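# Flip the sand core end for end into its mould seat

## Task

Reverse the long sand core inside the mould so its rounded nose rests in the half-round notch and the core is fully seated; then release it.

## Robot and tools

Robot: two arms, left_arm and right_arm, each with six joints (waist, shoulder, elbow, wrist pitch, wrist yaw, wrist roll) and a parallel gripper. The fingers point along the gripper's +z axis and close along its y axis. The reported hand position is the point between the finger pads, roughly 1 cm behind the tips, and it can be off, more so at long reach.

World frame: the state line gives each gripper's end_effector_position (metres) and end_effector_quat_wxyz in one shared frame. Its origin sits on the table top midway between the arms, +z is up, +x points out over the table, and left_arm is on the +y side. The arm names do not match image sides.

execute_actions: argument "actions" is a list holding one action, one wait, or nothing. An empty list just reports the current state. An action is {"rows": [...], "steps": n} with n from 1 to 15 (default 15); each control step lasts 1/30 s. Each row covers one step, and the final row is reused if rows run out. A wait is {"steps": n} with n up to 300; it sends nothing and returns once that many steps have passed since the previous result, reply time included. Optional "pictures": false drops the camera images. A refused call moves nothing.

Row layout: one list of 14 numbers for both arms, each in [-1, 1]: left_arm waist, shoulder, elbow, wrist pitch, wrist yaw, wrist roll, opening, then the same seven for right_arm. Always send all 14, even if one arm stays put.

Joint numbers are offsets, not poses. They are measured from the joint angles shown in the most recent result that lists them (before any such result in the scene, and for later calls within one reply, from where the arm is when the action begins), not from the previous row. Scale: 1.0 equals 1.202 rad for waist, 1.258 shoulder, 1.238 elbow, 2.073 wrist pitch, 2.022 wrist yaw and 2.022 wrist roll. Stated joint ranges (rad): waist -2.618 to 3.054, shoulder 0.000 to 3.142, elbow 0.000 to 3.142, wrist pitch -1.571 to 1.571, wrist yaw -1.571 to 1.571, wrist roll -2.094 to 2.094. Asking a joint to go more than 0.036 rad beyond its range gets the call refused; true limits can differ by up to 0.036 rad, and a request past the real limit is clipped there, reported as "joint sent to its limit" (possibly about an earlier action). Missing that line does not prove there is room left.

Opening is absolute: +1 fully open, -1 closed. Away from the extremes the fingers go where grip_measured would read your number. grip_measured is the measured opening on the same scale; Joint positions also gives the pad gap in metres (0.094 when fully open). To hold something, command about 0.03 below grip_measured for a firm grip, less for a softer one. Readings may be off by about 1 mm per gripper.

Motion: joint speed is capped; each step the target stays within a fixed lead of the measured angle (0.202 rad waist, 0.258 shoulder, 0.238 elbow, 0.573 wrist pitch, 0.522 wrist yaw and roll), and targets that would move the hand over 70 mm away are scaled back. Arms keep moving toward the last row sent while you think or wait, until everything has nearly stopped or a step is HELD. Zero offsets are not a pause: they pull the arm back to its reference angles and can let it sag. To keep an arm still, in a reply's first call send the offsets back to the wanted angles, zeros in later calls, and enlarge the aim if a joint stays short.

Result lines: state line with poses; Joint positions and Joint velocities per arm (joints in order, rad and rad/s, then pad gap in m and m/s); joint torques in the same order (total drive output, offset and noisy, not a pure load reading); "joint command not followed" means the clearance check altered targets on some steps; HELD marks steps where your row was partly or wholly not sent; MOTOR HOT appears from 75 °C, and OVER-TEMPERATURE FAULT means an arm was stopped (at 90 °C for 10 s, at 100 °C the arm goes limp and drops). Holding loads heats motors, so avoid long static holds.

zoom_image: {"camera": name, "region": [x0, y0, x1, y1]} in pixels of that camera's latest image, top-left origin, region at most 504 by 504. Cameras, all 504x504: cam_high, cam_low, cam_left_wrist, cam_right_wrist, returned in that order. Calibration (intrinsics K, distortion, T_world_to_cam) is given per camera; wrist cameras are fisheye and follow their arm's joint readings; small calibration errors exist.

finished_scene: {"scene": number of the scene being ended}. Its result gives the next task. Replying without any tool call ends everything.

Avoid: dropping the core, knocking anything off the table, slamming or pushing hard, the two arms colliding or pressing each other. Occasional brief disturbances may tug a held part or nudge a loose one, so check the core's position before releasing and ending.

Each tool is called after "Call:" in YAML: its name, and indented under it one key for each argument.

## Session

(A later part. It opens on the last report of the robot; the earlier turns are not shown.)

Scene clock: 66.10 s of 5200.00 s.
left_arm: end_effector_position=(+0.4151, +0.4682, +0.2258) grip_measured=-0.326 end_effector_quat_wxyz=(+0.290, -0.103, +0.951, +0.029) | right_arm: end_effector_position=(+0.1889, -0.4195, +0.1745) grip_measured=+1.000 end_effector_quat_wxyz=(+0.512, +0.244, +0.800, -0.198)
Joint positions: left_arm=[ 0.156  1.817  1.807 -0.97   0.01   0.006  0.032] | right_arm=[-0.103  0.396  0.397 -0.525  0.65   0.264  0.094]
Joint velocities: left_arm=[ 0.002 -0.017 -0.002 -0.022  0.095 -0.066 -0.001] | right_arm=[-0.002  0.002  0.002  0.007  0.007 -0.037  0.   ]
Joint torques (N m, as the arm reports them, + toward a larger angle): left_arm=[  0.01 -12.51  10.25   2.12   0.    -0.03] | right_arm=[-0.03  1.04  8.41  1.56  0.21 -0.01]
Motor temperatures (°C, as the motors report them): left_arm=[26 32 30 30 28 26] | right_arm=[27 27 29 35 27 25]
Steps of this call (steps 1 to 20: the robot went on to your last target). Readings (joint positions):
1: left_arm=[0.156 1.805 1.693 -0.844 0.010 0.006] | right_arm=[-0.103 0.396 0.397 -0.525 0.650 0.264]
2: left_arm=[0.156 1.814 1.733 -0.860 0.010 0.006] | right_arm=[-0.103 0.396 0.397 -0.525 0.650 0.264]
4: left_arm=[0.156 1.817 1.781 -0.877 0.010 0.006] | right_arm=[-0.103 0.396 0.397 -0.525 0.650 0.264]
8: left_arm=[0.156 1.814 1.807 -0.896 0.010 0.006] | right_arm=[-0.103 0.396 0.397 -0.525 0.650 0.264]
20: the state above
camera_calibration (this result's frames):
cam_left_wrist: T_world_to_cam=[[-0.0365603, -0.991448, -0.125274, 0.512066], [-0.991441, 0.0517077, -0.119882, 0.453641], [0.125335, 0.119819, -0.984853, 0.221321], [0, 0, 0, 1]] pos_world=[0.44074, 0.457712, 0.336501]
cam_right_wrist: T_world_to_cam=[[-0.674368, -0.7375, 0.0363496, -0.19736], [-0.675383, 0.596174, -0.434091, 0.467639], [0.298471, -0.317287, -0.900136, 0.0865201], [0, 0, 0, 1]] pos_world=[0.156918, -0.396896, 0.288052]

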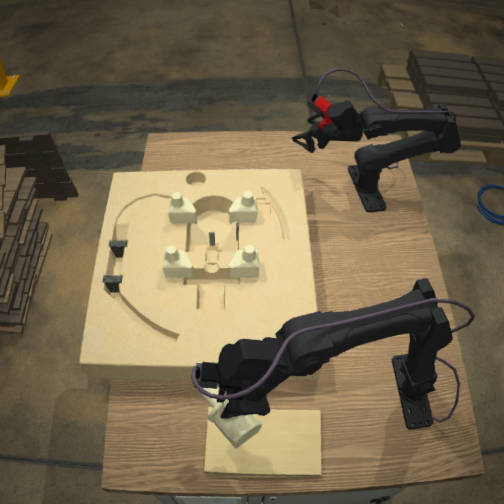

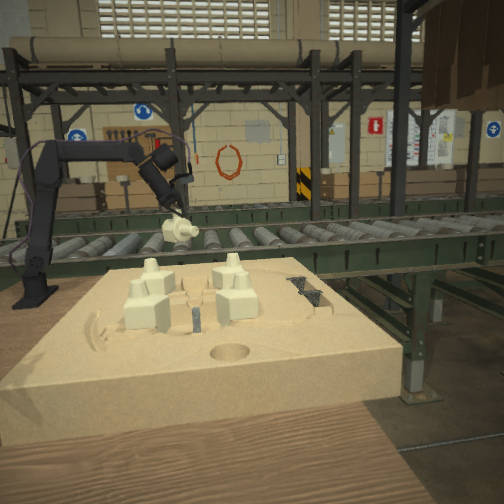

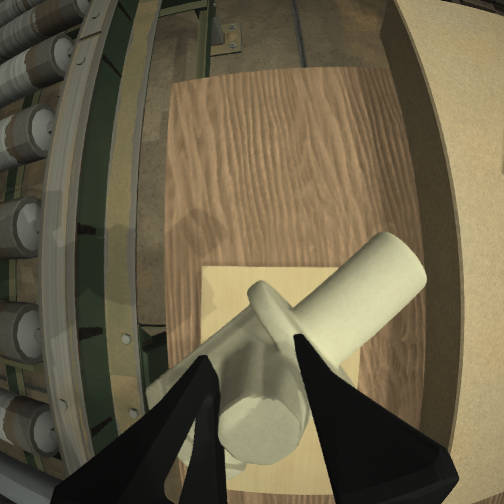

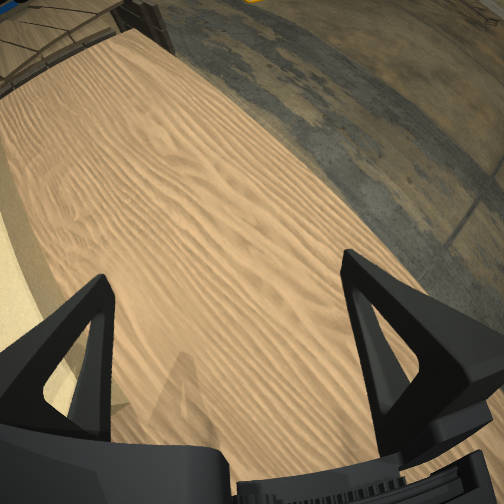

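Call:
execute_actions:
  actions:
    - {"rows":[[-0.02,-0.03,0.06,0.05,0,0,-0.38,0,0,0,0,0,0,1],[-0.05,-0.01,0.09,0.045,0,0,-0.38,0,0,0,0,0,0,1],[-0.08,0.01,0.12,0.04,0,0,-0.38,0,0,0,0,0,0,1],[-0.11,0.03,0.15,0.04,0,0,-0.38,0,0,0,0,0,0,1],[-0.14,0.05,0.18,0.035,0,0,-0.38,0,0,0,0,0,0,1],[-0.17,0.07,0.21,0.03,0,0,-0.38,0,0,0,0,0,0,1],[-0.2,0.09,0.24,0.03,0,0,-0.38,0,0,0,0,0,0,1],[-0.23,0.11,0.27,0.025,0,0,-0.38,0,0,0,0,0,0,1],[-0.26,0.13,0.3,0.02,0,0,-0.38,0,0,0,0,0,0,1],[-0.29,0.15,0.33,0.015,0,0,-0.38,0,0,0,0,0,0,1],[-0.32,0.17,0.36,0.01,0,0,-0.38,0,0,0,0,0,0,1],[-0.35,0.19,0.39,0.005,0,0,-0.38,0,0,0,0,0,0,1],[-0.38,0.21,0.42,0,0,0,-0.38,0,0,0,0,0,0,1],[-0.4,0.23,0.44,0,0,0,-0.38,0,0,0,0,0,0,1],[-0.42,0.24,0.46,-0.01,0,0,-0.38,0,0,0,0,0,0,1]]}
  pictures: false

Call:
execute_actions:
  actions:
    - {"steps":20}
  pictures: false

Call:
execute_actions:
  actions:
    - {"rows":[[-0.02,-0.06,0.04,0.05,0,0,-0.38,0,0,0,0,0,0,1],[-0.04,-0.06,0.04,0.05,0,0,-0.38,0,0,0,0,0,0,1],[-0.06,-0.06,0.04,0.05,0,0,-0.38,0,0,0,0,0,0,1],[-0.08,-0.06,0.04,0.05,0,0,-0.38,0,0,0,0,0,0,1],[-0.1,-0.06,0.04,0.05,0,0,-0.38,0,0,0,0,0,0,1],[-0.12,-0.06,0.04,0.05,0,0,-0.38,0,0,0,0,0,0,1],[-0.14,-0.06,0.04,0.05,0,0,-0.38,0,0,0,0,0,0,1]]}
  pictures: false

Call:
execute_actions:
  actions:
    - {"steps":12}

Scene clock: 69.80 s of 5200.00 s.
left_arm: end_effector_position=(+0.4896, +0.2816, +0.2101) grip_measured=-0.326 end_effector_quat_wxyz=(+0.287, +0.078, +0.955, -0.016) | right_arm: end_effector_position=(+0.1889, -0.4195, +0.1745) grip_measured=+1.000 end_effector_quat_wxyz=(+0.512, +0.244, +0.800, -0.198)
Joint positions: left_arm=[-0.23   2.128  2.189 -1.048 -0.013  0.007  0.032] | right_arm=[-0.103  0.396  0.397 -0.525  0.65   0.264  0.094]
Joint velocities: left_arm=[-0.955  0.794  0.882 -0.271  0.066 -0.037 -0.   ] | right_arm=[ 0.007 -0.012  0.002 -0.022 -0.007 -0.037  0.   ]
Joint torques (N m, as the arm reports them, + toward a larger angle): left_arm=[ -0.66 -16.01  11.07   1.81   0.04  -0.03] | right_arm=[-0.04  1.05  8.42  1.55  0.21 -0.02]
Motor temperatures (°C, as the motors report them): left_arm=[26 32 30 32 28 26] | right_arm=[27 27 29 35 27 25]
Steps of this call (steps 1 to 15: the robot went on to your last target; steps 16 to 90: nothing new was sent; then 0.20 s passed at rest; steps 91 to 105: all 15 steps of this action). Readings (joint positions):
91: left_arm=[0.154 1.817 1.808 -0.971 0.009 0.006] | right_arm=[-0.103 0.396 0.397 -0.525 0.650 0.264]
92: left_arm=[0.149 1.822 1.818 -0.978 0.005 0.006] | right_arm=[-0.103 0.396 0.397 -0.525 0.650 0.264]
94: left_arm=[0.121 1.851 1.866 -1.001 -0.014 0.006] | right_arm=[-0.103 0.396 0.397 -0.525 0.650 0.264]
98: left_arm=[0.010 1.936 1.977 -1.022 -0.025 0.007] | right_arm=[-0.103 0.396 0.397 -0.525 0.650 0.264]
105: the state above

Scene clock: 70.47 s of 5200.00 s.
left_arm: end_effector_position=(+0.4852, +0.2114, +0.2010) grip_measured=-0.326 end_effector_quat_wxyz=(+0.272, +0.139, +0.951, -0.043) | right_arm: end_effector_position=(+0.1889, -0.4195, +0.1745) grip_measured=+1.000 end_effector_quat_wxyz=(+0.512, +0.244, +0.800, -0.198)
Joint positions: left_arm=[-0.35   2.212  2.302 -1.101  0.012  0.007  0.032] | right_arm=[-0.103  0.396  0.397 -0.525  0.65   0.264  0.094]
Joint velocities: left_arm=[ 0.027  0.002  0.002 -0.007 -0.066 -0.051  0.   ] | right_arm=[-0.012 -0.027 -0.017 -0.037  0.007  0.007  0.   ]
Joint torques (N m, as the arm reports them, + toward a larger angle): left_arm=[ -0.02 -17.69  11.43   1.99   0.06  -0.02] | right_arm=[-0.03  1.04  8.41  1.56  0.21 -0.02]
Motor temperatures (°C, as the motors report them): left_arm=[26 33 30 32 28 26] | right_arm=[27 27 29 35 27 25]
Steps of this call (steps 1 to 20: the robot went on to your last target). Readings (joint positions):
1: left_arm=[-0.263 2.154 2.217 -1.053 -0.010 0.007] | right_arm=[-0.103 0.396 0.397 -0.525 0.650 0.264]
2: left_arm=[-0.293 2.175 2.239 -1.056 -0.004 0.007] | right_arm=[-0.103 0.396 0.397 -0.525 0.650 0.264]
4: left_arm=[-0.343 2.202 2.268 -1.059 0.013 0.007] | right_arm=[-0.103 0.396 0.397 -0.525 0.650 0.264]
8: left_arm=[-0.387 2.212 2.287 -1.078 0.043 0.007] | right_arm=[-0.103 0.396 0.397 -0.525 0.650 0.264]
20: the state above

Scene clock: 70.97 s of 5200.00 s.
left_arm: end_effector_position=(+0.4424, +0.1066, +0.2012) grip_measured=-0.326 end_effector_quat_wxyz=(+0.264, +0.236, +0.932, -0.082) | right_arm: end_effector_position=(+0.1889, -0.4195, +0.1745) grip_measured=+1.000 end_effector_quat_wxyz=(+0.512, +0.244, +0.800, -0.198)
Joint positions: left_arm=[-0.549  2.212  2.302 -1.102  0.037  0.007  0.032] | right_arm=[-0.103  0.396  0.397 -0.525  0.65   0.264  0.094]
Joint velocities: left_arm=[-0.046  0.002 -0.012 -0.037  0.081 -0.037  0.   ] | right_arm=[-0.007 -0.002  0.007  0.066 -0.022  0.022  0.   ]
Joint torques (N m, as the arm reports them, + toward a larger angle): left_arm=[  2.87 -17.43  10.24   2.05  -0.5   -0.03] | right_arm=[-0.03  1.03  8.42  1.56  0.2  -0.02]
Motor temperatures (°C, as the motors report them): left_arm=[26 33 30 32 28 26] | right_arm=[27 27 29 36 27 25]
Steps of this call (steps 1 to 15: all 15 steps of this action). Readings (joint positions):
1: left_arm=[-0.350 2.212 2.302 -1.101 0.011 0.007] | right_arm=[-0.103 0.396 0.397 -0.525 0.650 0.264]
2: left_arm=[-0.354 2.212 2.302 -1.101 0.008 0.007] | right_arm=[-0.103 0.396 0.397 -0.525 0.650 0.264]
4: left_arm=[-0.371 2.212 2.302 -1.101 -0.004 0.007] | right_arm=[-0.103 0.396 0.397 -0.525 0.650 0.264]
8: left_arm=[-0.445 2.212 2.302 -1.103 -0.014 0.007] | right_arm=[-0.103 0.396 0.397 -0.525 0.650 0.264]
15: the state above

Scene clock: 71.37 s of 5200.00 s.
left_arm: end_effector_position=(+0.4523, +0.1259, +0.2011) grip_measured=-0.326 end_effector_quat_wxyz=(+0.268, +0.218, +0.936, -0.066) | right_arm: end_effector_position=(+0.1889, -0.4195, +0.1745) grip_measured=+1.000 end_effector_quat_wxyz=(+0.512, +0.244, +0.800, -0.198)
Joint positions: left_arm=[-0.517  2.212  2.302 -1.102  0.011  0.007  0.032] | right_arm=[-0.103  0.396  0.397 -0.525  0.65   0.264  0.094]
Joint velocities: left_arm=[ 0.002  0.002 -0.002 -0.007 -0.007 -0.066  0.001] | right_arm=[-0.002 -0.012 -0.027  0.007 -0.037  0.007  0.   ]
Joint torques (N m, as the arm reports them, + toward a larger angle): left_arm=[ -0.04 -17.44  10.26   2.04   0.02  -0.04] | right_arm=[-0.03  1.05  8.41  1.56  0.21 -0.01]
Motor temperatures (°C, as the motors report them): left_arm=[26 33 30 32 28 26] | right_arm=[27 27 29 36 27 25]
Steps of this call (steps 1 to 12: the robot went on to your last target). Readings (joint positions):
1: left_arm=[-0.549 2.212 2.302 -1.102 0.040 0.007] | right_arm=[-0.103 0.396 0.397 -0.525 0.650 0.264]
2: left_arm=[-0.547 2.212 2.302 -1.102 0.039 0.007] | right_arm=[-0.103 0.396 0.397 -0.525 0.650 0.264]
4: left_arm=[-0.538 2.212 2.302 -1.102 0.034 0.007] | right_arm=[-0.103 0.396 0.397 -0.525 0.650 0.264]
8: left_arm=[-0.522 2.212 2.302 -1.102 0.019 0.007] | right_arm=[-0.103 0.396 0.397 -0.525 0.650 0.264]
12: the state above
camera_calibration (this result's frames):
cam_left_wrist: T_world_to_cam=[[-0.651224, -0.749978, -0.115931, 0.416729], [-0.745145, 0.660866, -0.0895292, 0.311033], [0.14376, 0.0280819, -0.989214, 0.2374], [0, 0, 0, 1]] pos_world=[0.469019, 0.10032, 0.310998]
cam_right_wrist: T_world_to_cam=[[-0.674368, -0.7375, 0.0363496, -0.19736], [-0.675383, 0.596174, -0.434091, 0.467639], [0.298471, -0.317287, -0.900136, 0.0865201], [0, 0, 0, 1]] pos_world=[0.156918, -0.396896, 0.288052]

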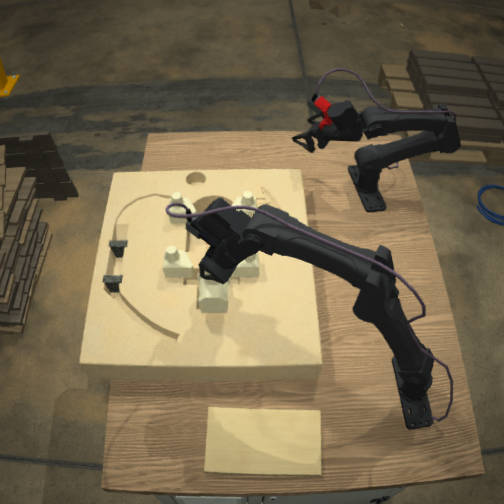

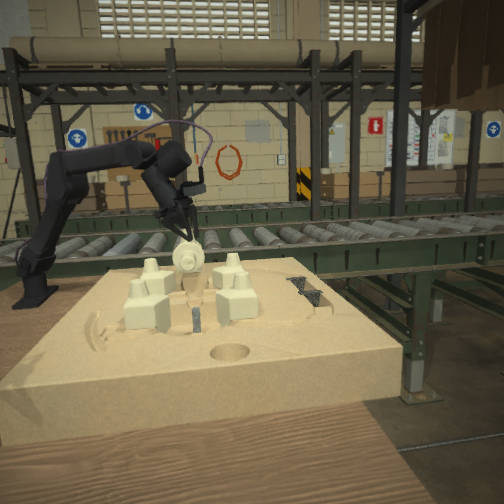

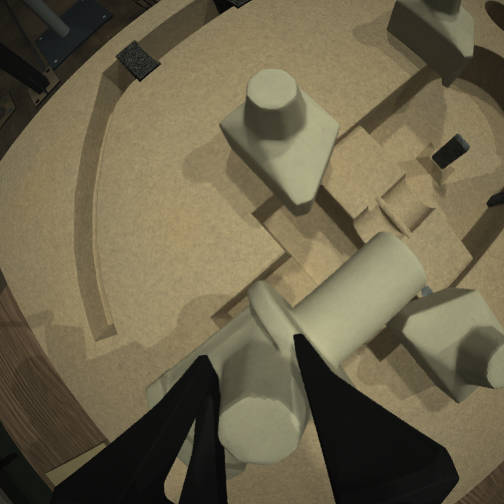

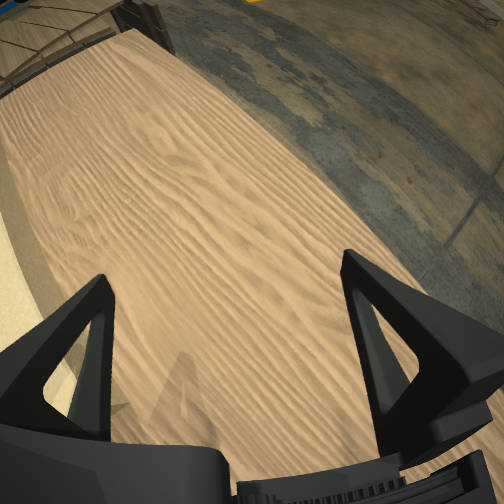

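Call:
execute_actions:
  actions:
    - {"rows":[[-0.015,-0.06,0,0.08,0,0,-0.38,0,0,0,0,0,0,1],[-0.025,-0.06,-0.02,0.1,0,0,-0.38,0,0,0,0,0,0,1],[-0.035,-0.06,-0.045,0.12,0,0,-0.38,0,0,0,0,0,0,1]]}
  pictures: false

Call:
execute_actions:
  actions:
    - {"steps":12}

Call:
zoom_image:
  camera: "cam_high"
  region: [160, 230, 270, 330]

Call:
zoom_image:
  camera: "cam_low"
  region: [130, 200, 260, 310]

Scene clock: 73.70 s of 5200.00 s.
left_arm: end_effector_position=(+0.4520, +0.0976, +0.1850) grip_measured=-0.326 end_effector_quat_wxyz=(+0.282, +0.238, +0.926, -0.077) | right_arm: end_effector_position=(+0.1889, -0.4195, +0.1745) grip_measured=+1.000 end_effector_quat_wxyz=(+0.512, +0.244, +0.800, -0.198)
Joint positions: left_arm=[-0.562  2.209  2.212 -0.981  0.015  0.007  0.032] | right_arm=[-0.103  0.396  0.397 -0.525  0.65   0.264  0.094]
Joint velocities: left_arm=[ 0.002 -0.017 -0.032  0.066 -0.066 -0.051  0.   ] | right_arm=[-0.012  0.002 -0.012  0.066  0.051 -0.095  0.   ]
Joint torques (N m, as the arm reports them, + toward a larger angle): left_arm=[  0.22 -17.36   9.2    2.21   0.04  -0.03] | right_arm=[-0.02  1.05  8.42  1.56  0.2  -0.01]
Motor temperatures (°C, as the motors report them): left_arm=[26 34 31 33 28 26] | right_arm=[27 27 29 36 27 25]
Steps of this call (steps 1 to 30: the robot went on to your last target; steps 31 to 55: nothing new was sent; steps 56 to 70: all 15 steps of this action). Readings (joint positions):
56: left_arm=[-0.518 2.212 2.297 -1.097 0.012 0.007] | right_arm=[-0.103 0.396 0.397 -0.525 0.650 0.264]
57: left_arm=[-0.520 2.209 2.286 -1.081 0.010 0.007] | right_arm=[-0.103 0.396 0.397 -0.525 0.650 0.264]
59: left_arm=[-0.528 2.203 2.250 -1.040 0.005 0.007] | right_arm=[-0.103 0.396 0.397 -0.525 0.650 0.264]
63: left_arm=[-0.552 2.208 2.215 -0.996 0.008 0.007] | right_arm=[-0.103 0.396 0.397 -0.525 0.650 0.264]
70: the state above

Scene clock: 74.10 s of 5200.00 s.
left_arm: end_effector_position=(+0.4536, +0.0969, +0.1862) grip_measured=-0.326 end_effector_quat_wxyz=(+0.286, +0.238, +0.925, -0.078) | right_arm: end_effector_position=(+0.1889, -0.4195, +0.1745) grip_measured=+1.000 end_effector_quat_wxyz=(+0.512, +0.244, +0.800, -0.198)
Joint positions: left_arm=[-0.562  2.209  2.212 -0.972  0.014  0.007  0.032] | right_arm=[-0.103  0.396  0.397 -0.525  0.65   0.264  0.094]
Joint velocities: left_arm=[ 0.007  0.007 -0.017 -0.037 -0.022 -0.037 -0.   ] | right_arm=[ 0.007  0.017 -0.007  0.037  0.007  0.051  0.   ]
Joint torques (N m, as the arm reports them, + toward a larger angle): left_arm=[  0.28 -17.46   9.22   2.21  -0.03  -0.02] | right_arm=[-0.03  1.05  8.41  1.55  0.2  -0.02]
Motor temperatures (°C, as the motors report them): left_arm=[26 34 31 33 28 26] | right_arm=[27 27 29 36 27 25]
Steps of this call (steps 1 to 12: the robot went on to your last target). Readings (joint positions):
1: left_arm=[-0.562 2.209 2.212 -0.978 0.014 0.007] | right_arm=[-0.103 0.396 0.397 -0.525 0.650 0.264]
2: left_arm=[-0.562 2.209 2.212 -0.976 0.014 0.007] | right_arm=[-0.103 0.396 0.397 -0.525 0.650 0.264]
4: left_arm=[-0.562 2.209 2.212 -0.973 0.014 0.007] | right_arm=[-0.103 0.396 0.397 -0.525 0.650 0.264]
8: left_arm=[-0.562 2.209 2.212 -0.973 0.014 0.007] | right_arm=[-0.103 0.396 0.397 -0.525 0.650 0.264]
12: the state above
camera_calibration (this result's frames):
cam_left_wrist: T_world_to_cam=[[-0.680729, -0.721825, -0.124805, 0.406409], [-0.709912, 0.692075, -0.130601, 0.318494], [0.180646, -0.000302741, -0.983548, 0.208264], [0, 0, 0, 1]] pos_world=[0.465135, 0.0729981, 0.297155]
cam_right_wrist: T_world_to_cam=[[-0.674368, -0.7375, 0.0363496, -0.19736], [-0.675383, 0.596174, -0.434091, 0.467639], [0.298471, -0.317287, -0.900136, 0.0865201], [0, 0, 0, 1]] pos_world=[0.156918, -0.396896, 0.288052]

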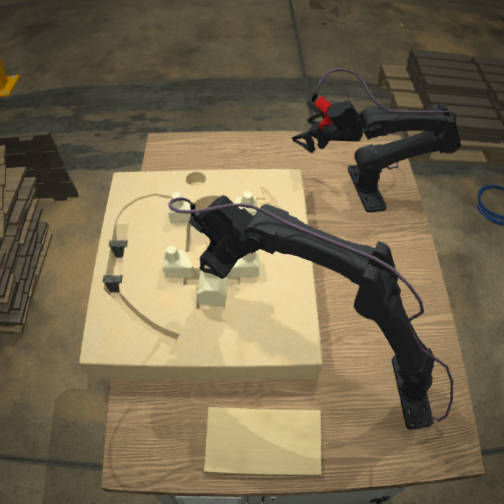

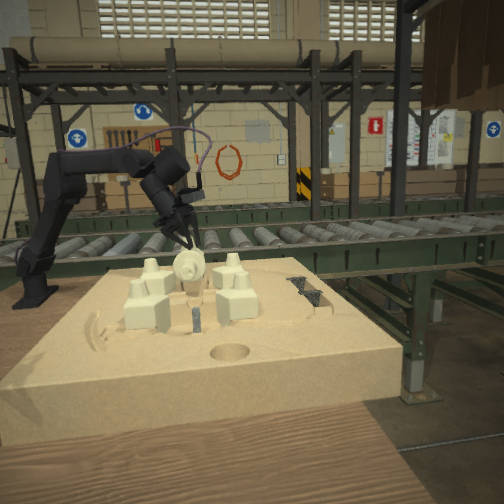

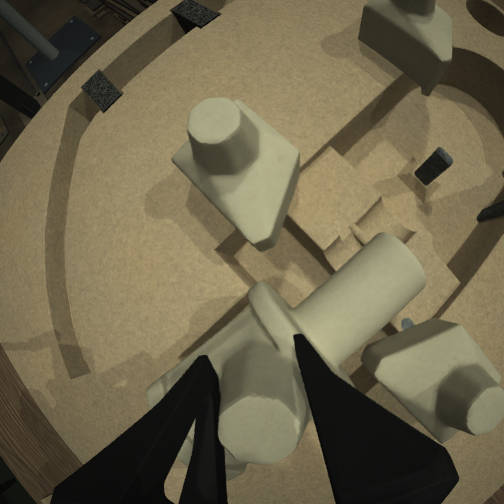

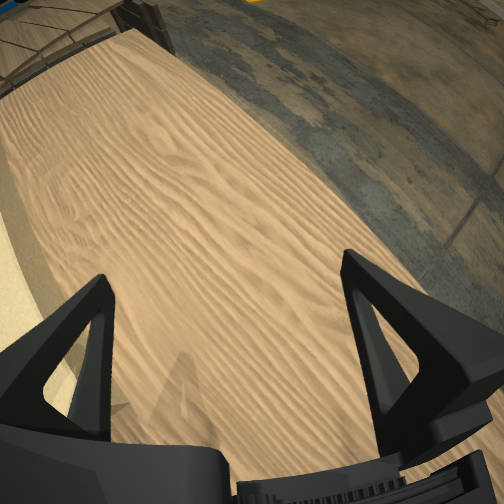

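Region (160, 230, 270, 330) of cam_high's 504x504 image, scaled by 4.582, with more detail than that image has; it fills the top 458 rows of this view, and the rest is white.

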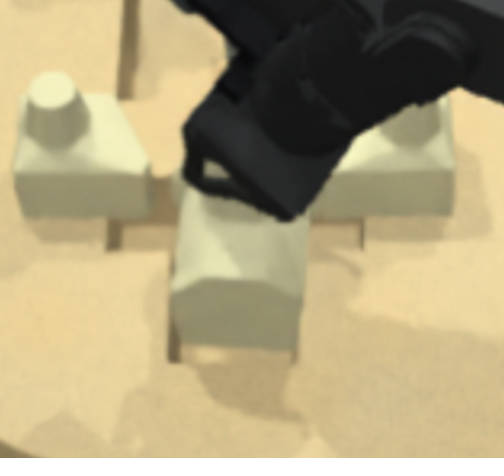

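Region (130, 200, 260, 310) of cam_low's 504x504 image, scaled by 3.877, with more detail than that image has; it fills the top 426 rows of this view, and the rest is white.

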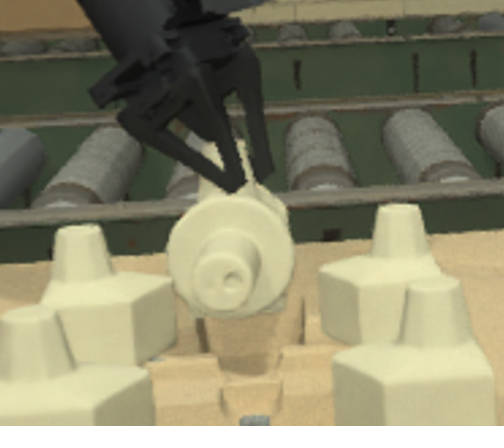

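Call:
execute_actions:
  actions:
    - {"rows":[[0,-0.03,0,0.085,-0.022,-0.031,-0.38,0,0,0,0,0,0,1]]}
  pictures: false

Call:
execute_actions:
  actions:
    - {"steps":12}

Call:
zoom_image:
  camera: "cam_high"
  region: [160, 230, 270, 330]

Call:
zoom_image:
  camera: "cam_low"
  region: [130, 200, 260, 310]

Scene clock: 75.97 s of 5200.00 s.
left_arm: end_effector_position=(+0.4629, +0.0987, +0.1651) grip_measured=-0.326 end_effector_quat_wxyz=(+0.283, +0.208, +0.934, -0.069) | right_arm: end_effector_position=(+0.1889, -0.4195, +0.1745) grip_measured=+1.000 end_effector_quat_wxyz=(+0.512, +0.244, +0.800, -0.198)
Joint positions: left_arm=[-0.562  2.238  2.178 -0.92  -0.02  -0.048  0.032] | right_arm=[-0.103  0.396  0.397 -0.525  0.65   0.264  0.094]
Joint velocities: left_arm=[-0.012 -0.002 -0.022  0.007 -0.095 -0.051  0.   ] | right_arm=[-0.012  0.002 -0.012 -0.066 -0.051 -0.007  0.   ]
Joint torques (N m, as the arm reports them, + toward a larger angle): left_arm=[ -0.05 -17.24   9.19   2.17  -0.09  -0.1 ] | right_arm=[-0.03  1.04  8.42  1.56  0.21 -0.01]
Motor temperatures (°C, as the motors report them): left_arm=[26 35 31 34 28 26] | right_arm=[27 27 29 36 27 25]
Steps of this call (steps 1 to 15: the robot went on to your last target; steps 16 to 41: nothing new was sent; steps 42 to 56: all 15 steps of this action). Readings (joint positions):
42: left_arm=[-0.562 2.210 2.207 -0.966 0.010 -0.001] | right_arm=[-0.103 0.396 0.397 -0.525 0.650 0.264]
43: left_arm=[-0.562 2.210 2.202 -0.955 0.005 -0.011] | right_arm=[-0.103 0.396 0.397 -0.525 0.650 0.264]
45: left_arm=[-0.562 2.214 2.193 -0.940 -0.005 -0.025] | right_arm=[-0.103 0.396 0.397 -0.525 0.650 0.264]
49: left_arm=[-0.562 2.231 2.183 -0.922 -0.017 -0.040] | right_arm=[-0.103 0.396 0.397 -0.525 0.650 0.264]
56: the state above

Scene clock: 76.37 s of 5200.00 s.
left_arm: end_effector_position=(+0.4638, +0.0984, +0.1657) grip_measured=-0.326 end_effector_quat_wxyz=(+0.286, +0.207, +0.933, -0.069) | right_arm: end_effector_position=(+0.1889, -0.4195, +0.1745) grip_measured=+1.000 end_effector_quat_wxyz=(+0.512, +0.244, +0.800, -0.198)
Joint positions: left_arm=[-0.562  2.238  2.178 -0.915 -0.021 -0.049  0.032] | right_arm=[-0.103  0.396  0.397 -0.525  0.65   0.264  0.094]
Joint velocities: left_arm=[ 0.002 -0.027  0.002  0.022  0.022 -0.095  0.   ] | right_arm=[ 0.012  0.002  0.007 -0.007 -0.022 -0.066  0.   ]
Joint torques (N m, as the arm reports them, + toward a larger angle): left_arm=[  0.03 -17.23   9.2    2.19  -0.11  -0.09] | right_arm=[-0.02  1.05  8.41  1.55  0.21 -0.01]
Motor temperatures (°C, as the motors report them): left_arm=[26 35 31 34 28 26] | right_arm=[27 27 29 36 27 25]
Steps of this call (steps 1 to 12: the robot went on to your last target). Readings (joint positions):
1: left_arm=[-0.562 2.238 2.178 -0.918 -0.020 -0.048] | right_arm=[-0.103 0.396 0.397 -0.525 0.650 0.264]
2: left_arm=[-0.562 2.238 2.178 -0.917 -0.020 -0.048] | right_arm=[-0.103 0.396 0.397 -0.525 0.650 0.264]
4: left_arm=[-0.562 2.238 2.178 -0.917 -0.021 -0.049] | right_arm=[-0.103 0.396 0.397 -0.525 0.650 0.264]
8: left_arm=[-0.562 2.238 2.178 -0.915 -0.021 -0.049] | right_arm=[-0.103 0.396 0.397 -0.525 0.650 0.264]
12: the state above
camera_calibration (this result's frames):
cam_left_wrist: T_world_to_cam=[[-0.632782, -0.764835, -0.120889, 0.393212], [-0.754274, 0.644136, -0.127118, 0.34679], [0.175094, 0.0107455, -0.984493, 0.18795], [0, 0, 0, 1]] pos_world=[0.477483, 0.0753428, 0.276653]
cam_right_wrist: T_world_to_cam=[[-0.674368, -0.7375, 0.0363496, -0.19736], [-0.675383, 0.596174, -0.434091, 0.467639], [0.298471, -0.317287, -0.900136, 0.0865201], [0, 0, 0, 1]] pos_world=[0.156918, -0.396896, 0.288052]

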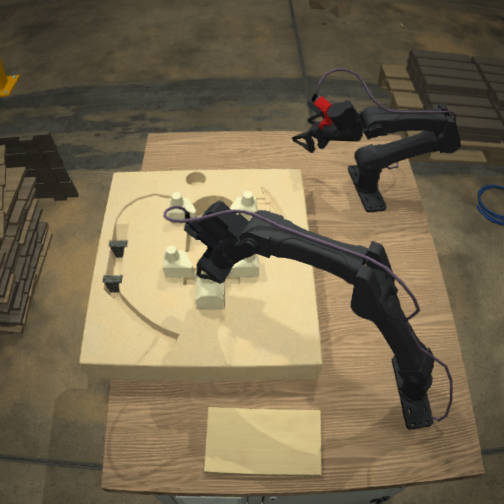

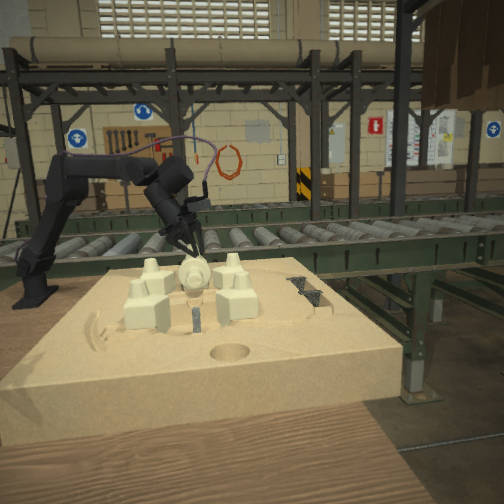

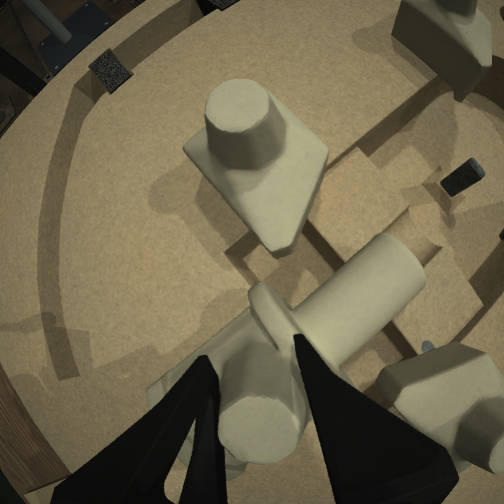

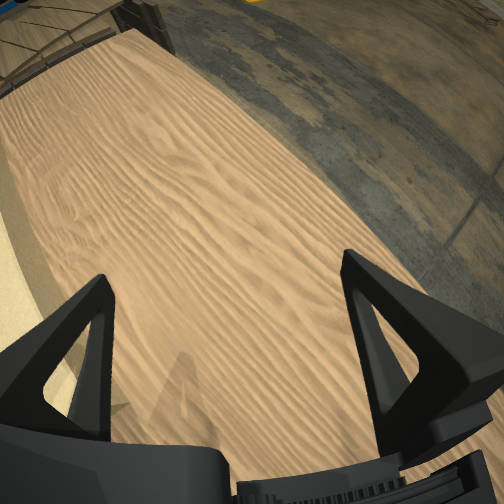

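Region (160, 230, 270, 330) of cam_high's 504x504 image, scaled by 4.582, with more detail than that image has; it fills the top 458 rows of this view, and the rest is white.

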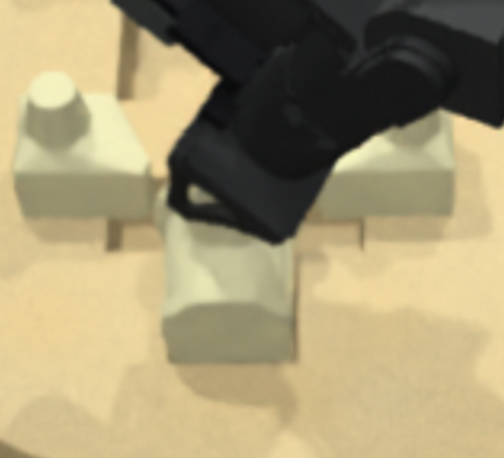

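Region (130, 200, 260, 310) of cam_low's 504x504 image, scaled by 3.877, with more detail than that image has; it fills the top 426 rows of this view, and the rest is white.

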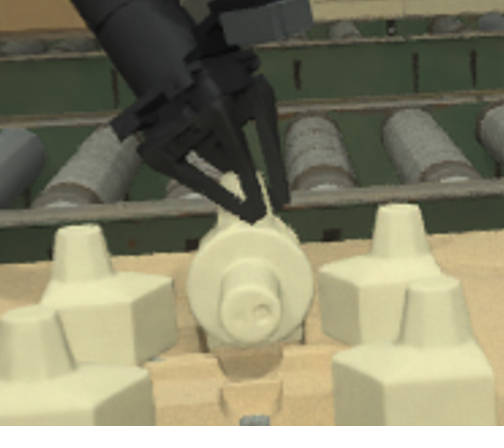

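Nearly aligned; nudge and lower.

Call:
execute_actions:
  actions:
    - {"rows":[[-0.008,-0.06,0.01,0.06,0,0,-0.38,0,0,0,0,0,0,1],[-0.008,-0.06,0,0.07,0,0,-0.38,0,0,0,0,0,0,1],[-0.008,-0.06,-0.02,0.08,0,0,-0.38,0,0,0,0,0,0,1]]}

Call:
zoom_image:
  camera: "cam_high"
  region: [160, 230, 270, 330]

Call:
zoom_image:
  camera: "cam_low"
  region: [130, 200, 260, 310]

Scene clock: 78.20 s of 5200.00 s.
left_arm: end_effector_position=(+0.4621, +0.0964, +0.1505) grip_measured=-0.326 end_effector_quat_wxyz=(+0.280, +0.210, +0.934, -0.070) | right_arm: end_effector_position=(+0.1889, -0.4195, +0.1745) grip_measured=+1.000 end_effector_quat_wxyz=(+0.512, +0.244, +0.800, -0.198)
Joint positions: left_arm=[-0.565  2.236  2.12  -0.87  -0.018 -0.049  0.032] | right_arm=[-0.103  0.396  0.397 -0.525  0.65   0.264  0.094]
Joint velocities: left_arm=[-0.017 -0.012  0.012  0.007 -0.037 -0.037 -0.   ] | right_arm=[-0.007  0.002  0.007 -0.037  0.051 -0.007  0.   ]
Joint torques (N m, as the arm reports them, + toward a larger angle): left_arm=[ -0.56 -17.76   9.29   2.19  -0.04  -0.04] | right_arm=[-0.03  1.02  8.42  1.55  0.21 -0.01]
Motor temperatures (°C, as the motors report them): left_arm=[26 35 31 34 28 26] | right_arm=[27 27 29 36 27 25]
Steps of this call (steps 1 to 15: the robot went on to your last target; steps 16 to 40: nothing new was sent; steps 41 to 55: all 15 steps of this action). Readings (joint positions):
41: left_arm=[-0.562 2.238 2.176 -0.913 -0.021 -0.050] | right_arm=[-0.103 0.396 0.397 -0.525 0.650 0.264]
42: left_arm=[-0.562 2.237 2.171 -0.908 -0.021 -0.050] | right_arm=[-0.103 0.396 0.397 -0.525 0.650 0.264]
44: left_arm=[-0.562 2.236 2.149 -0.887 -0.020 -0.050] | right_arm=[-0.103 0.396 0.397 -0.525 0.650 0.264]
48: left_arm=[-0.564 2.236 2.121 -0.877 -0.018 -0.050] | right_arm=[-0.103 0.396 0.397 -0.525 0.650 0.264]
55: the state above
camera_calibration (this result's frames):
cam_left_wrist: T_world_to_cam=[[-0.637995, -0.761216, -0.116241, 0.390182], [-0.752292, 0.648371, -0.116926, 0.341958], [0.164373, 0.0128495, -0.986315, 0.17829], [0, 0, 0, 1]] pos_world=[0.476881, 0.0730059, 0.261189]
cam_right_wrist: T_world_to_cam=[[-0.674368, -0.7375, 0.0363496, -0.19736], [-0.675383, 0.596174, -0.434091, 0.467639], [0.298471, -0.317287, -0.900136, 0.0865201], [0, 0, 0, 1]] pos_world=[0.156918, -0.396896, 0.288052]

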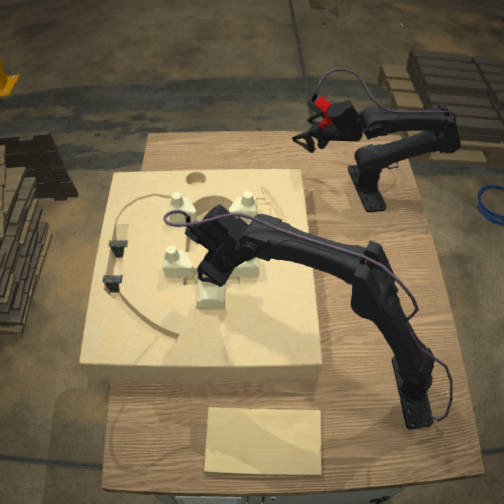

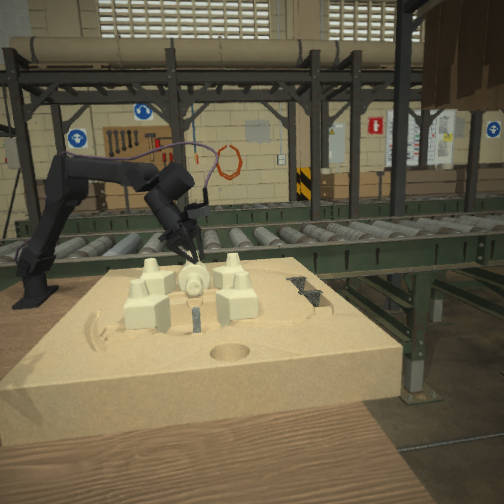

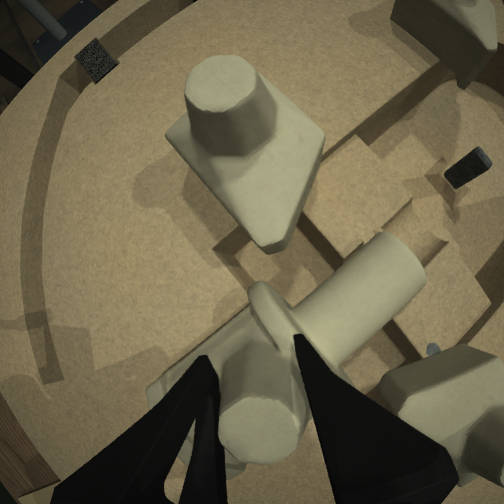

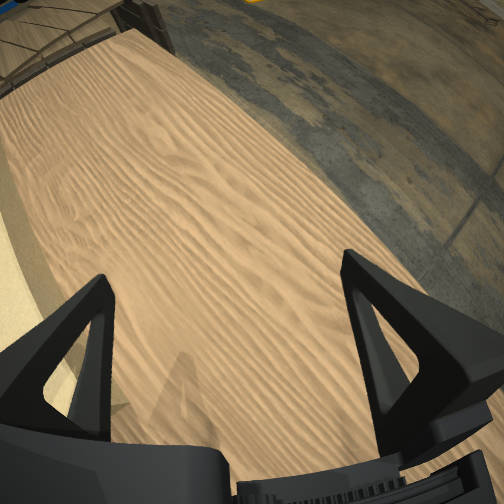

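Region (160, 230, 270, 330) of cam_high's 504x504 image, scaled by 4.582, with more detail than that image has; it fills the top 458 rows of this view, and the rest is white.

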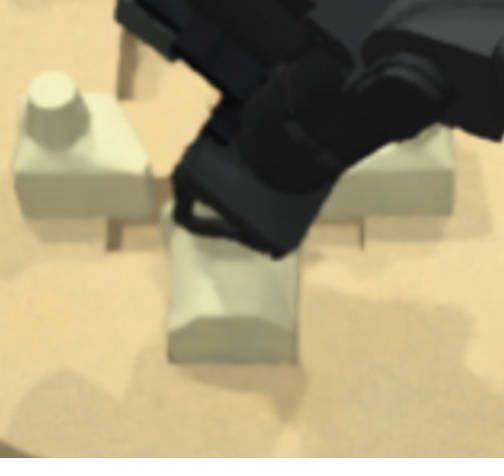

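Region (130, 200, 260, 310) of cam_low's 504x504 image, scaled by 3.877, with more detail than that image has; it fills the top 426 rows of this view, and the rest is white.

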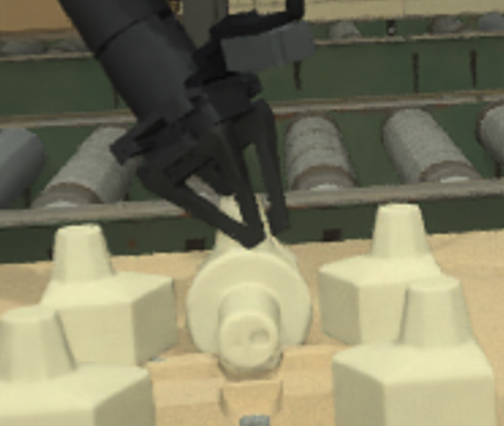

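Call:
execute_actions:
  actions:
    - {"rows":[[0.004,-0.06,0.01,0.06,0,0,-0.38,0,0,0,0,0,0,1],[0.004,-0.06,0,0.07,0,0,-0.38,0,0,0,0,0,0,1],[0.004,-0.06,-0.025,0.085,0,0,-0.38,0,0,0,0,0,0,1]]}
  pictures: false

Call:
execute_actions:
  actions:
    - {"rows":[[0,-0.04,-0.02,0.05,0,0,-0.38,0,0,0,0,0,0,1]]}

Call:
zoom_image:
  camera: "cam_low"
  region: [130, 200, 260, 310]

Scene clock: 79.90 s of 5200.00 s.
left_arm: end_effector_position=(+0.4636, +0.0951, +0.1395) grip_measured=-0.326 end_effector_quat_wxyz=(+0.283, +0.210, +0.933, -0.072) | right_arm: end_effector_position=(+0.1889, -0.4195, +0.1745) grip_measured=+1.000 end_effector_quat_wxyz=(+0.512, +0.244, +0.800, -0.198)
Joint positions: left_arm=[-0.565  2.232  2.066 -0.813 -0.015 -0.048  0.032] | right_arm=[-0.103  0.396  0.397 -0.525  0.65   0.264  0.094]
Joint velocities: left_arm=[-0.007 -0.002  0.002 -0.081 -0.007 -0.007  0.001] | right_arm=[ 0.002 -0.012 -0.012  0.007  0.051  0.037  0.   ]
Joint torques (N m, as the arm reports them, + toward a larger angle): left_arm=[  0.42 -17.66   8.37   2.21  -0.03  -0.04] | right_arm=[-0.02  1.04  8.42  1.55  0.21 -0.01]
Motor temperatures (°C, as the motors report them): left_arm=[26 36 31 35 28 26] | right_arm=[27 27 29 36 27 25]
Steps of this call (steps 1 to 15: the robot went on to your last target; steps 16 to 36: nothing new was sent; steps 37 to 51: all 15 steps of this action). Readings (joint positions):
37: left_arm=[-0.565 2.236 2.117 -0.865 -0.018 -0.049] | right_arm=[-0.103 0.396 0.397 -0.525 0.650 0.264]
38: left_arm=[-0.565 2.235 2.112 -0.859 -0.018 -0.049] | right_arm=[-0.103 0.396 0.397 -0.525 0.650 0.264]
40: left_arm=[-0.565 2.232 2.088 -0.835 -0.018 -0.049] | right_arm=[-0.103 0.396 0.397 -0.525 0.650 0.264]
44: left_arm=[-0.565 2.232 2.066 -0.814 -0.016 -0.048] | right_arm=[-0.103 0.396 0.397 -0.525 0.650 0.264]
51: the state above

Scene clock: 80.40 s of 5200.00 s.
left_arm: end_effector_position=(+0.4634, +0.0952, +0.1373) grip_measured=-0.326 end_effector_quat_wxyz=(+0.286, +0.210, +0.932, -0.072) | right_arm: end_effector_position=(+0.1889, -0.4195, +0.1745) grip_measured=+1.000 end_effector_quat_wxyz=(+0.512, +0.244, +0.800, -0.198)
Joint positions: left_arm=[-0.565  2.223  2.039 -0.788 -0.015 -0.048  0.032] | right_arm=[-0.103  0.396  0.397 -0.525  0.65   0.264  0.094]
Joint velocities: left_arm=[-0.007  0.002  0.002  0.007 -0.037  0.022 -0.   ] | right_arm=[-0.012  0.012 -0.007 -0.022 -0.022 -0.037  0.   ]
Joint torques (N m, as the arm reports them, + toward a larger angle): left_arm=[ -0.01 -15.29   6.59   1.88  -0.02  -0.04] | right_arm=[-0.03  1.04  8.42  1.55  0.21 -0.02]
Motor temperatures (°C, as the motors report them): left_arm=[26 36 31 35 28 26] | right_arm=[27 27 29 36 27 25]
Steps of this call (steps 1 to 15: all 15 steps of this action). Readings (joint positions):
1: left_arm=[-0.565 2.232 2.058 -0.808 -0.015 -0.048] | right_arm=[-0.103 0.396 0.397 -0.525 0.650 0.264]
2: left_arm=[-0.565 2.228 2.050 -0.800 -0.015 -0.048] | right_arm=[-0.103 0.396 0.397 -0.525 0.650 0.264]
4: left_arm=[-0.565 2.225 2.043 -0.792 -0.015 -0.048] | right_arm=[-0.103 0.396 0.397 -0.525 0.650 0.264]
8: left_arm=[-0.565 2.223 2.040 -0.789 -0.015 -0.048] | right_arm=[-0.103 0.396 0.397 -0.525 0.650 0.264]
15: the state above
camera_calibration (this result's frames):
cam_left_wrist: T_world_to_cam=[[-0.638798, -0.760339, -0.117568, 0.38899], [-0.749136, 0.649508, -0.130132, 0.342388], [0.175306, 0.00494604, -0.984502, 0.160541], [0, 0, 0, 1]] pos_world=[0.476838, 0.0725869, 0.248341]
cam_right_wrist: T_world_to_cam=[[-0.674368, -0.7375, 0.0363496, -0.19736], [-0.675383, 0.596174, -0.434091, 0.467639], [0.298471, -0.317287, -0.900136, 0.0865201], [0, 0, 0, 1]] pos_world=[0.156918, -0.396896, 0.288052]

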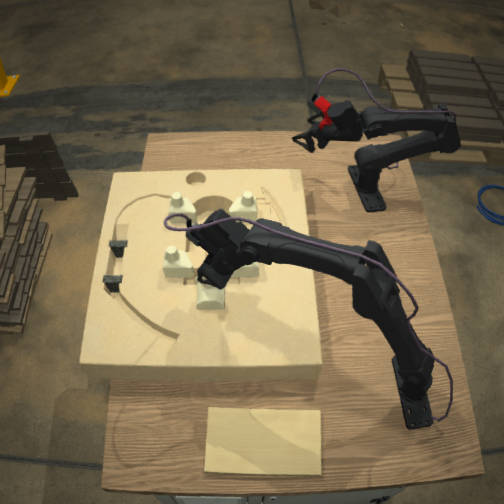

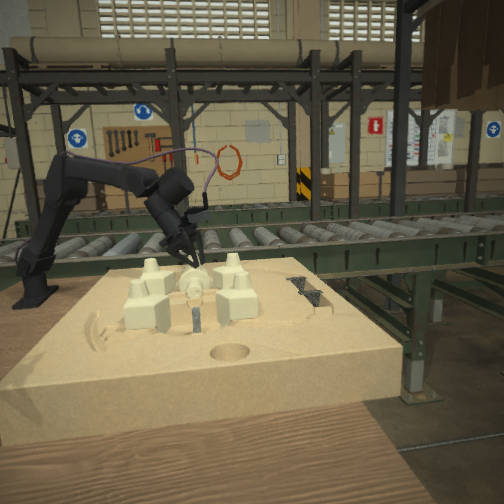

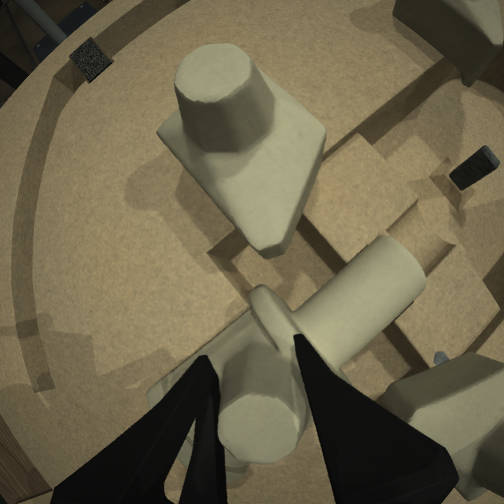

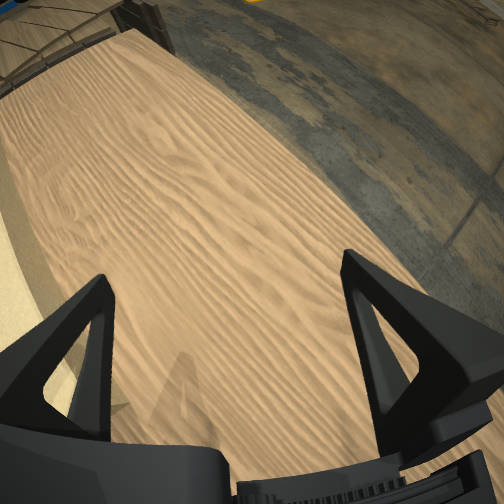

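Region (130, 200, 260, 310) of cam_low's 504x504 image, scaled by 3.877, with more detail than that image has; it fills the top 426 rows of this view, and the rest is white.

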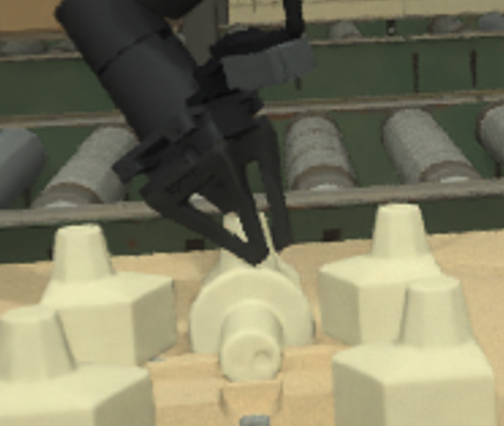

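Call:
execute_actions:
  actions:
    - {"rows":[[0.018,-0.055,0,0.04,0,0,-0.38,0,0,0,0,0,0,1]]}
  pictures: false

Call:
execute_actions:
  actions:
    - {"rows":[[0.01,-0.035,-0.02,0.04,0,0,-0.38,0,0,0,0,0,0,1]]}

Call:
zoom_image:
  camera: "cam_low"
  region: [130, 200, 260, 310]

Scene clock: 82.63 s of 5200.00 s.
left_arm: end_effector_position=(+0.4636, +0.0963, +0.1387) grip_measured=-0.326 end_effector_quat_wxyz=(+0.288, +0.209, +0.931, -0.076) | right_arm: end_effector_position=(+0.1889, -0.4195, +0.1745) grip_measured=+1.000 end_effector_quat_wxyz=(+0.512, +0.244, +0.800, -0.198)
Joint positions: left_arm=[-0.561  2.215  2.029 -0.78  -0.006 -0.048  0.032] | right_arm=[-0.103  0.396  0.397 -0.525  0.65   0.264  0.094]
Joint velocities: left_arm=[ 0.007  0.022 -0.012 -0.037 -0.022  0.051 -0.   ] | right_arm=[-0.012 -0.007 -0.002  0.007  0.007  0.007  0.   ]
Joint torques (N m, as the arm reports them, + toward a larger angle): left_arm=[  1.47 -16.83   7.36   1.86  -0.09  -0.03] | right_arm=[-0.03  1.03  8.42  1.56  0.21 -0.02]
Motor temperatures (°C, as the motors report them): left_arm=[26 36 30 35 28 26] | right_arm=[27 27 29 36 27 25]
Steps of this call (steps 1 to 15: the robot went on to your last target; steps 16 to 52: nothing new was sent; steps 53 to 67: all 15 steps of this action). Readings (joint positions):
53: left_arm=[-0.564 2.221 2.038 -0.788 -0.014 -0.048] | right_arm=[-0.103 0.396 0.397 -0.525 0.650 0.264]
54: left_arm=[-0.564 2.219 2.034 -0.784 -0.013 -0.048] | right_arm=[-0.103 0.396 0.397 -0.525 0.650 0.264]
56: left_arm=[-0.562 2.216 2.030 -0.781 -0.009 -0.048] | right_arm=[-0.103 0.396 0.397 -0.525 0.650 0.264]
60: left_arm=[-0.561 2.215 2.029 -0.780 -0.006 -0.048] | right_arm=[-0.103 0.396 0.397 -0.525 0.650 0.264]
67: the state above

Scene clock: 83.13 s of 5200.00 s.
left_arm: end_effector_position=(+0.4641, +0.0956, +0.1375) grip_measured=-0.326 end_effector_quat_wxyz=(+0.292, +0.211, +0.930, -0.079) | right_arm: end_effector_position=(+0.1889, -0.4195, +0.1745) grip_measured=+1.000 end_effector_quat_wxyz=(+0.512, +0.244, +0.800, -0.198)
Joint positions: left_arm=[-0.561  2.208  2.006 -0.754 -0.004 -0.045  0.032] | right_arm=[-0.103  0.396  0.397 -0.525  0.65   0.264  0.094]
Joint velocities: left_arm=[-0.002 -0.012  0.002 -0.007 -0.081  0.022  0.   ] | right_arm=[ 0.002 -0.002 -0.002 -0.022 -0.007  0.022  0.   ]
Joint torques (N m, as the arm reports them, + toward a larger angle): left_arm=[  0.99 -14.93   6.26   1.73  -0.02  -0.06] | right_arm=[-0.03  1.04  8.42  1.56  0.2  -0.01]
Motor temperatures (°C, as the motors report them): left_arm=[26 36 30 35 28 26] | right_arm=[27 27 29 36 27 25]
Steps of this call (steps 1 to 15: all 15 steps of this action). Readings (joint positions):
1: left_arm=[-0.561 2.215 2.023 -0.775 -0.005 -0.048] | right_arm=[-0.103 0.396 0.397 -0.525 0.650 0.264]
2: left_arm=[-0.561 2.212 2.016 -0.766 -0.004 -0.047] | right_arm=[-0.103 0.396 0.397 -0.525 0.650 0.264]
4: left_arm=[-0.561 2.210 2.009 -0.758 -0.004 -0.046] | right_arm=[-0.103 0.396 0.397 -0.525 0.650 0.264]
8: left_arm=[-0.561 2.208 2.007 -0.754 -0.004 -0.045] | right_arm=[-0.103 0.396 0.397 -0.525 0.650 0.264]
15: the state above
camera_calibration (this result's frames):
cam_left_wrist: T_world_to_cam=[[-0.64049, -0.759516, -0.113613, 0.389909], [-0.745031, 0.65041, -0.147971, 0.343223], [0.186282, -0.0101285, -0.982444, 0.156673], [0, 0, 0, 1]] pos_world=[0.476259, 0.0744934, 0.249008]
cam_right_wrist: T_world_to_cam=[[-0.674368, -0.7375, 0.0363496, -0.19736], [-0.675383, 0.596174, -0.434091, 0.467639], [0.298471, -0.317287, -0.900136, 0.0865201], [0, 0, 0, 1]] pos_world=[0.156918, -0.396896, 0.288052]

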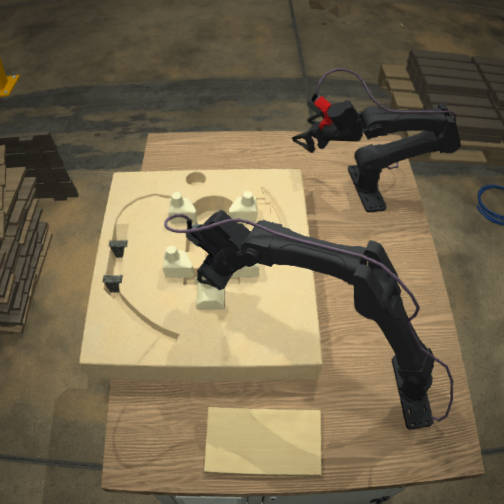

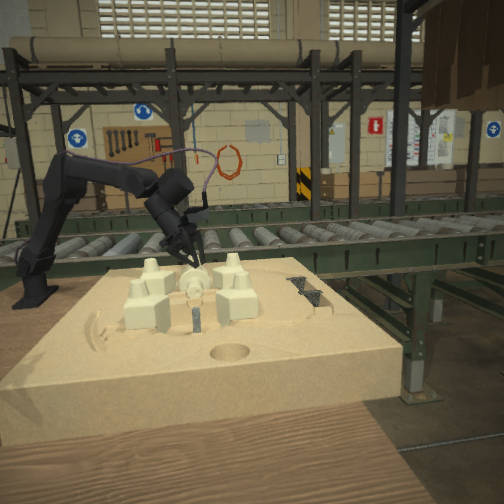

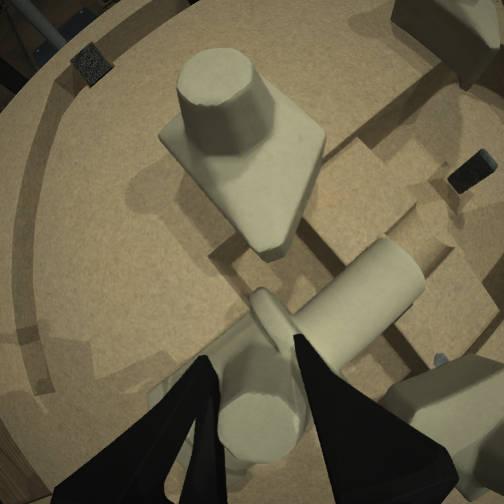

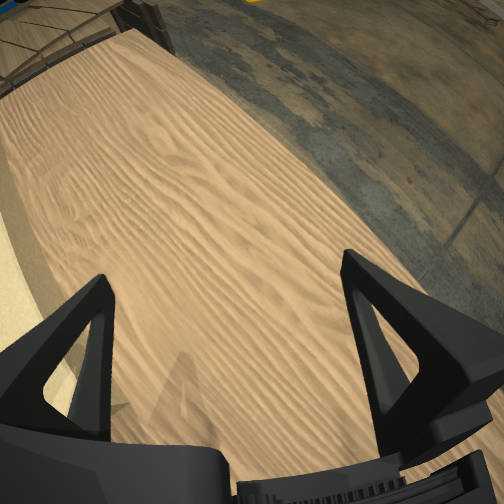

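Region (130, 200, 260, 310) of cam_low's 504x504 image, scaled by 3.877, with more detail than that image has; it fills the top 426 rows of this view, and the rest is white.

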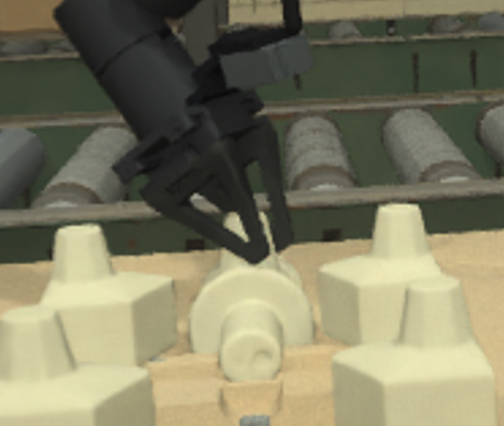

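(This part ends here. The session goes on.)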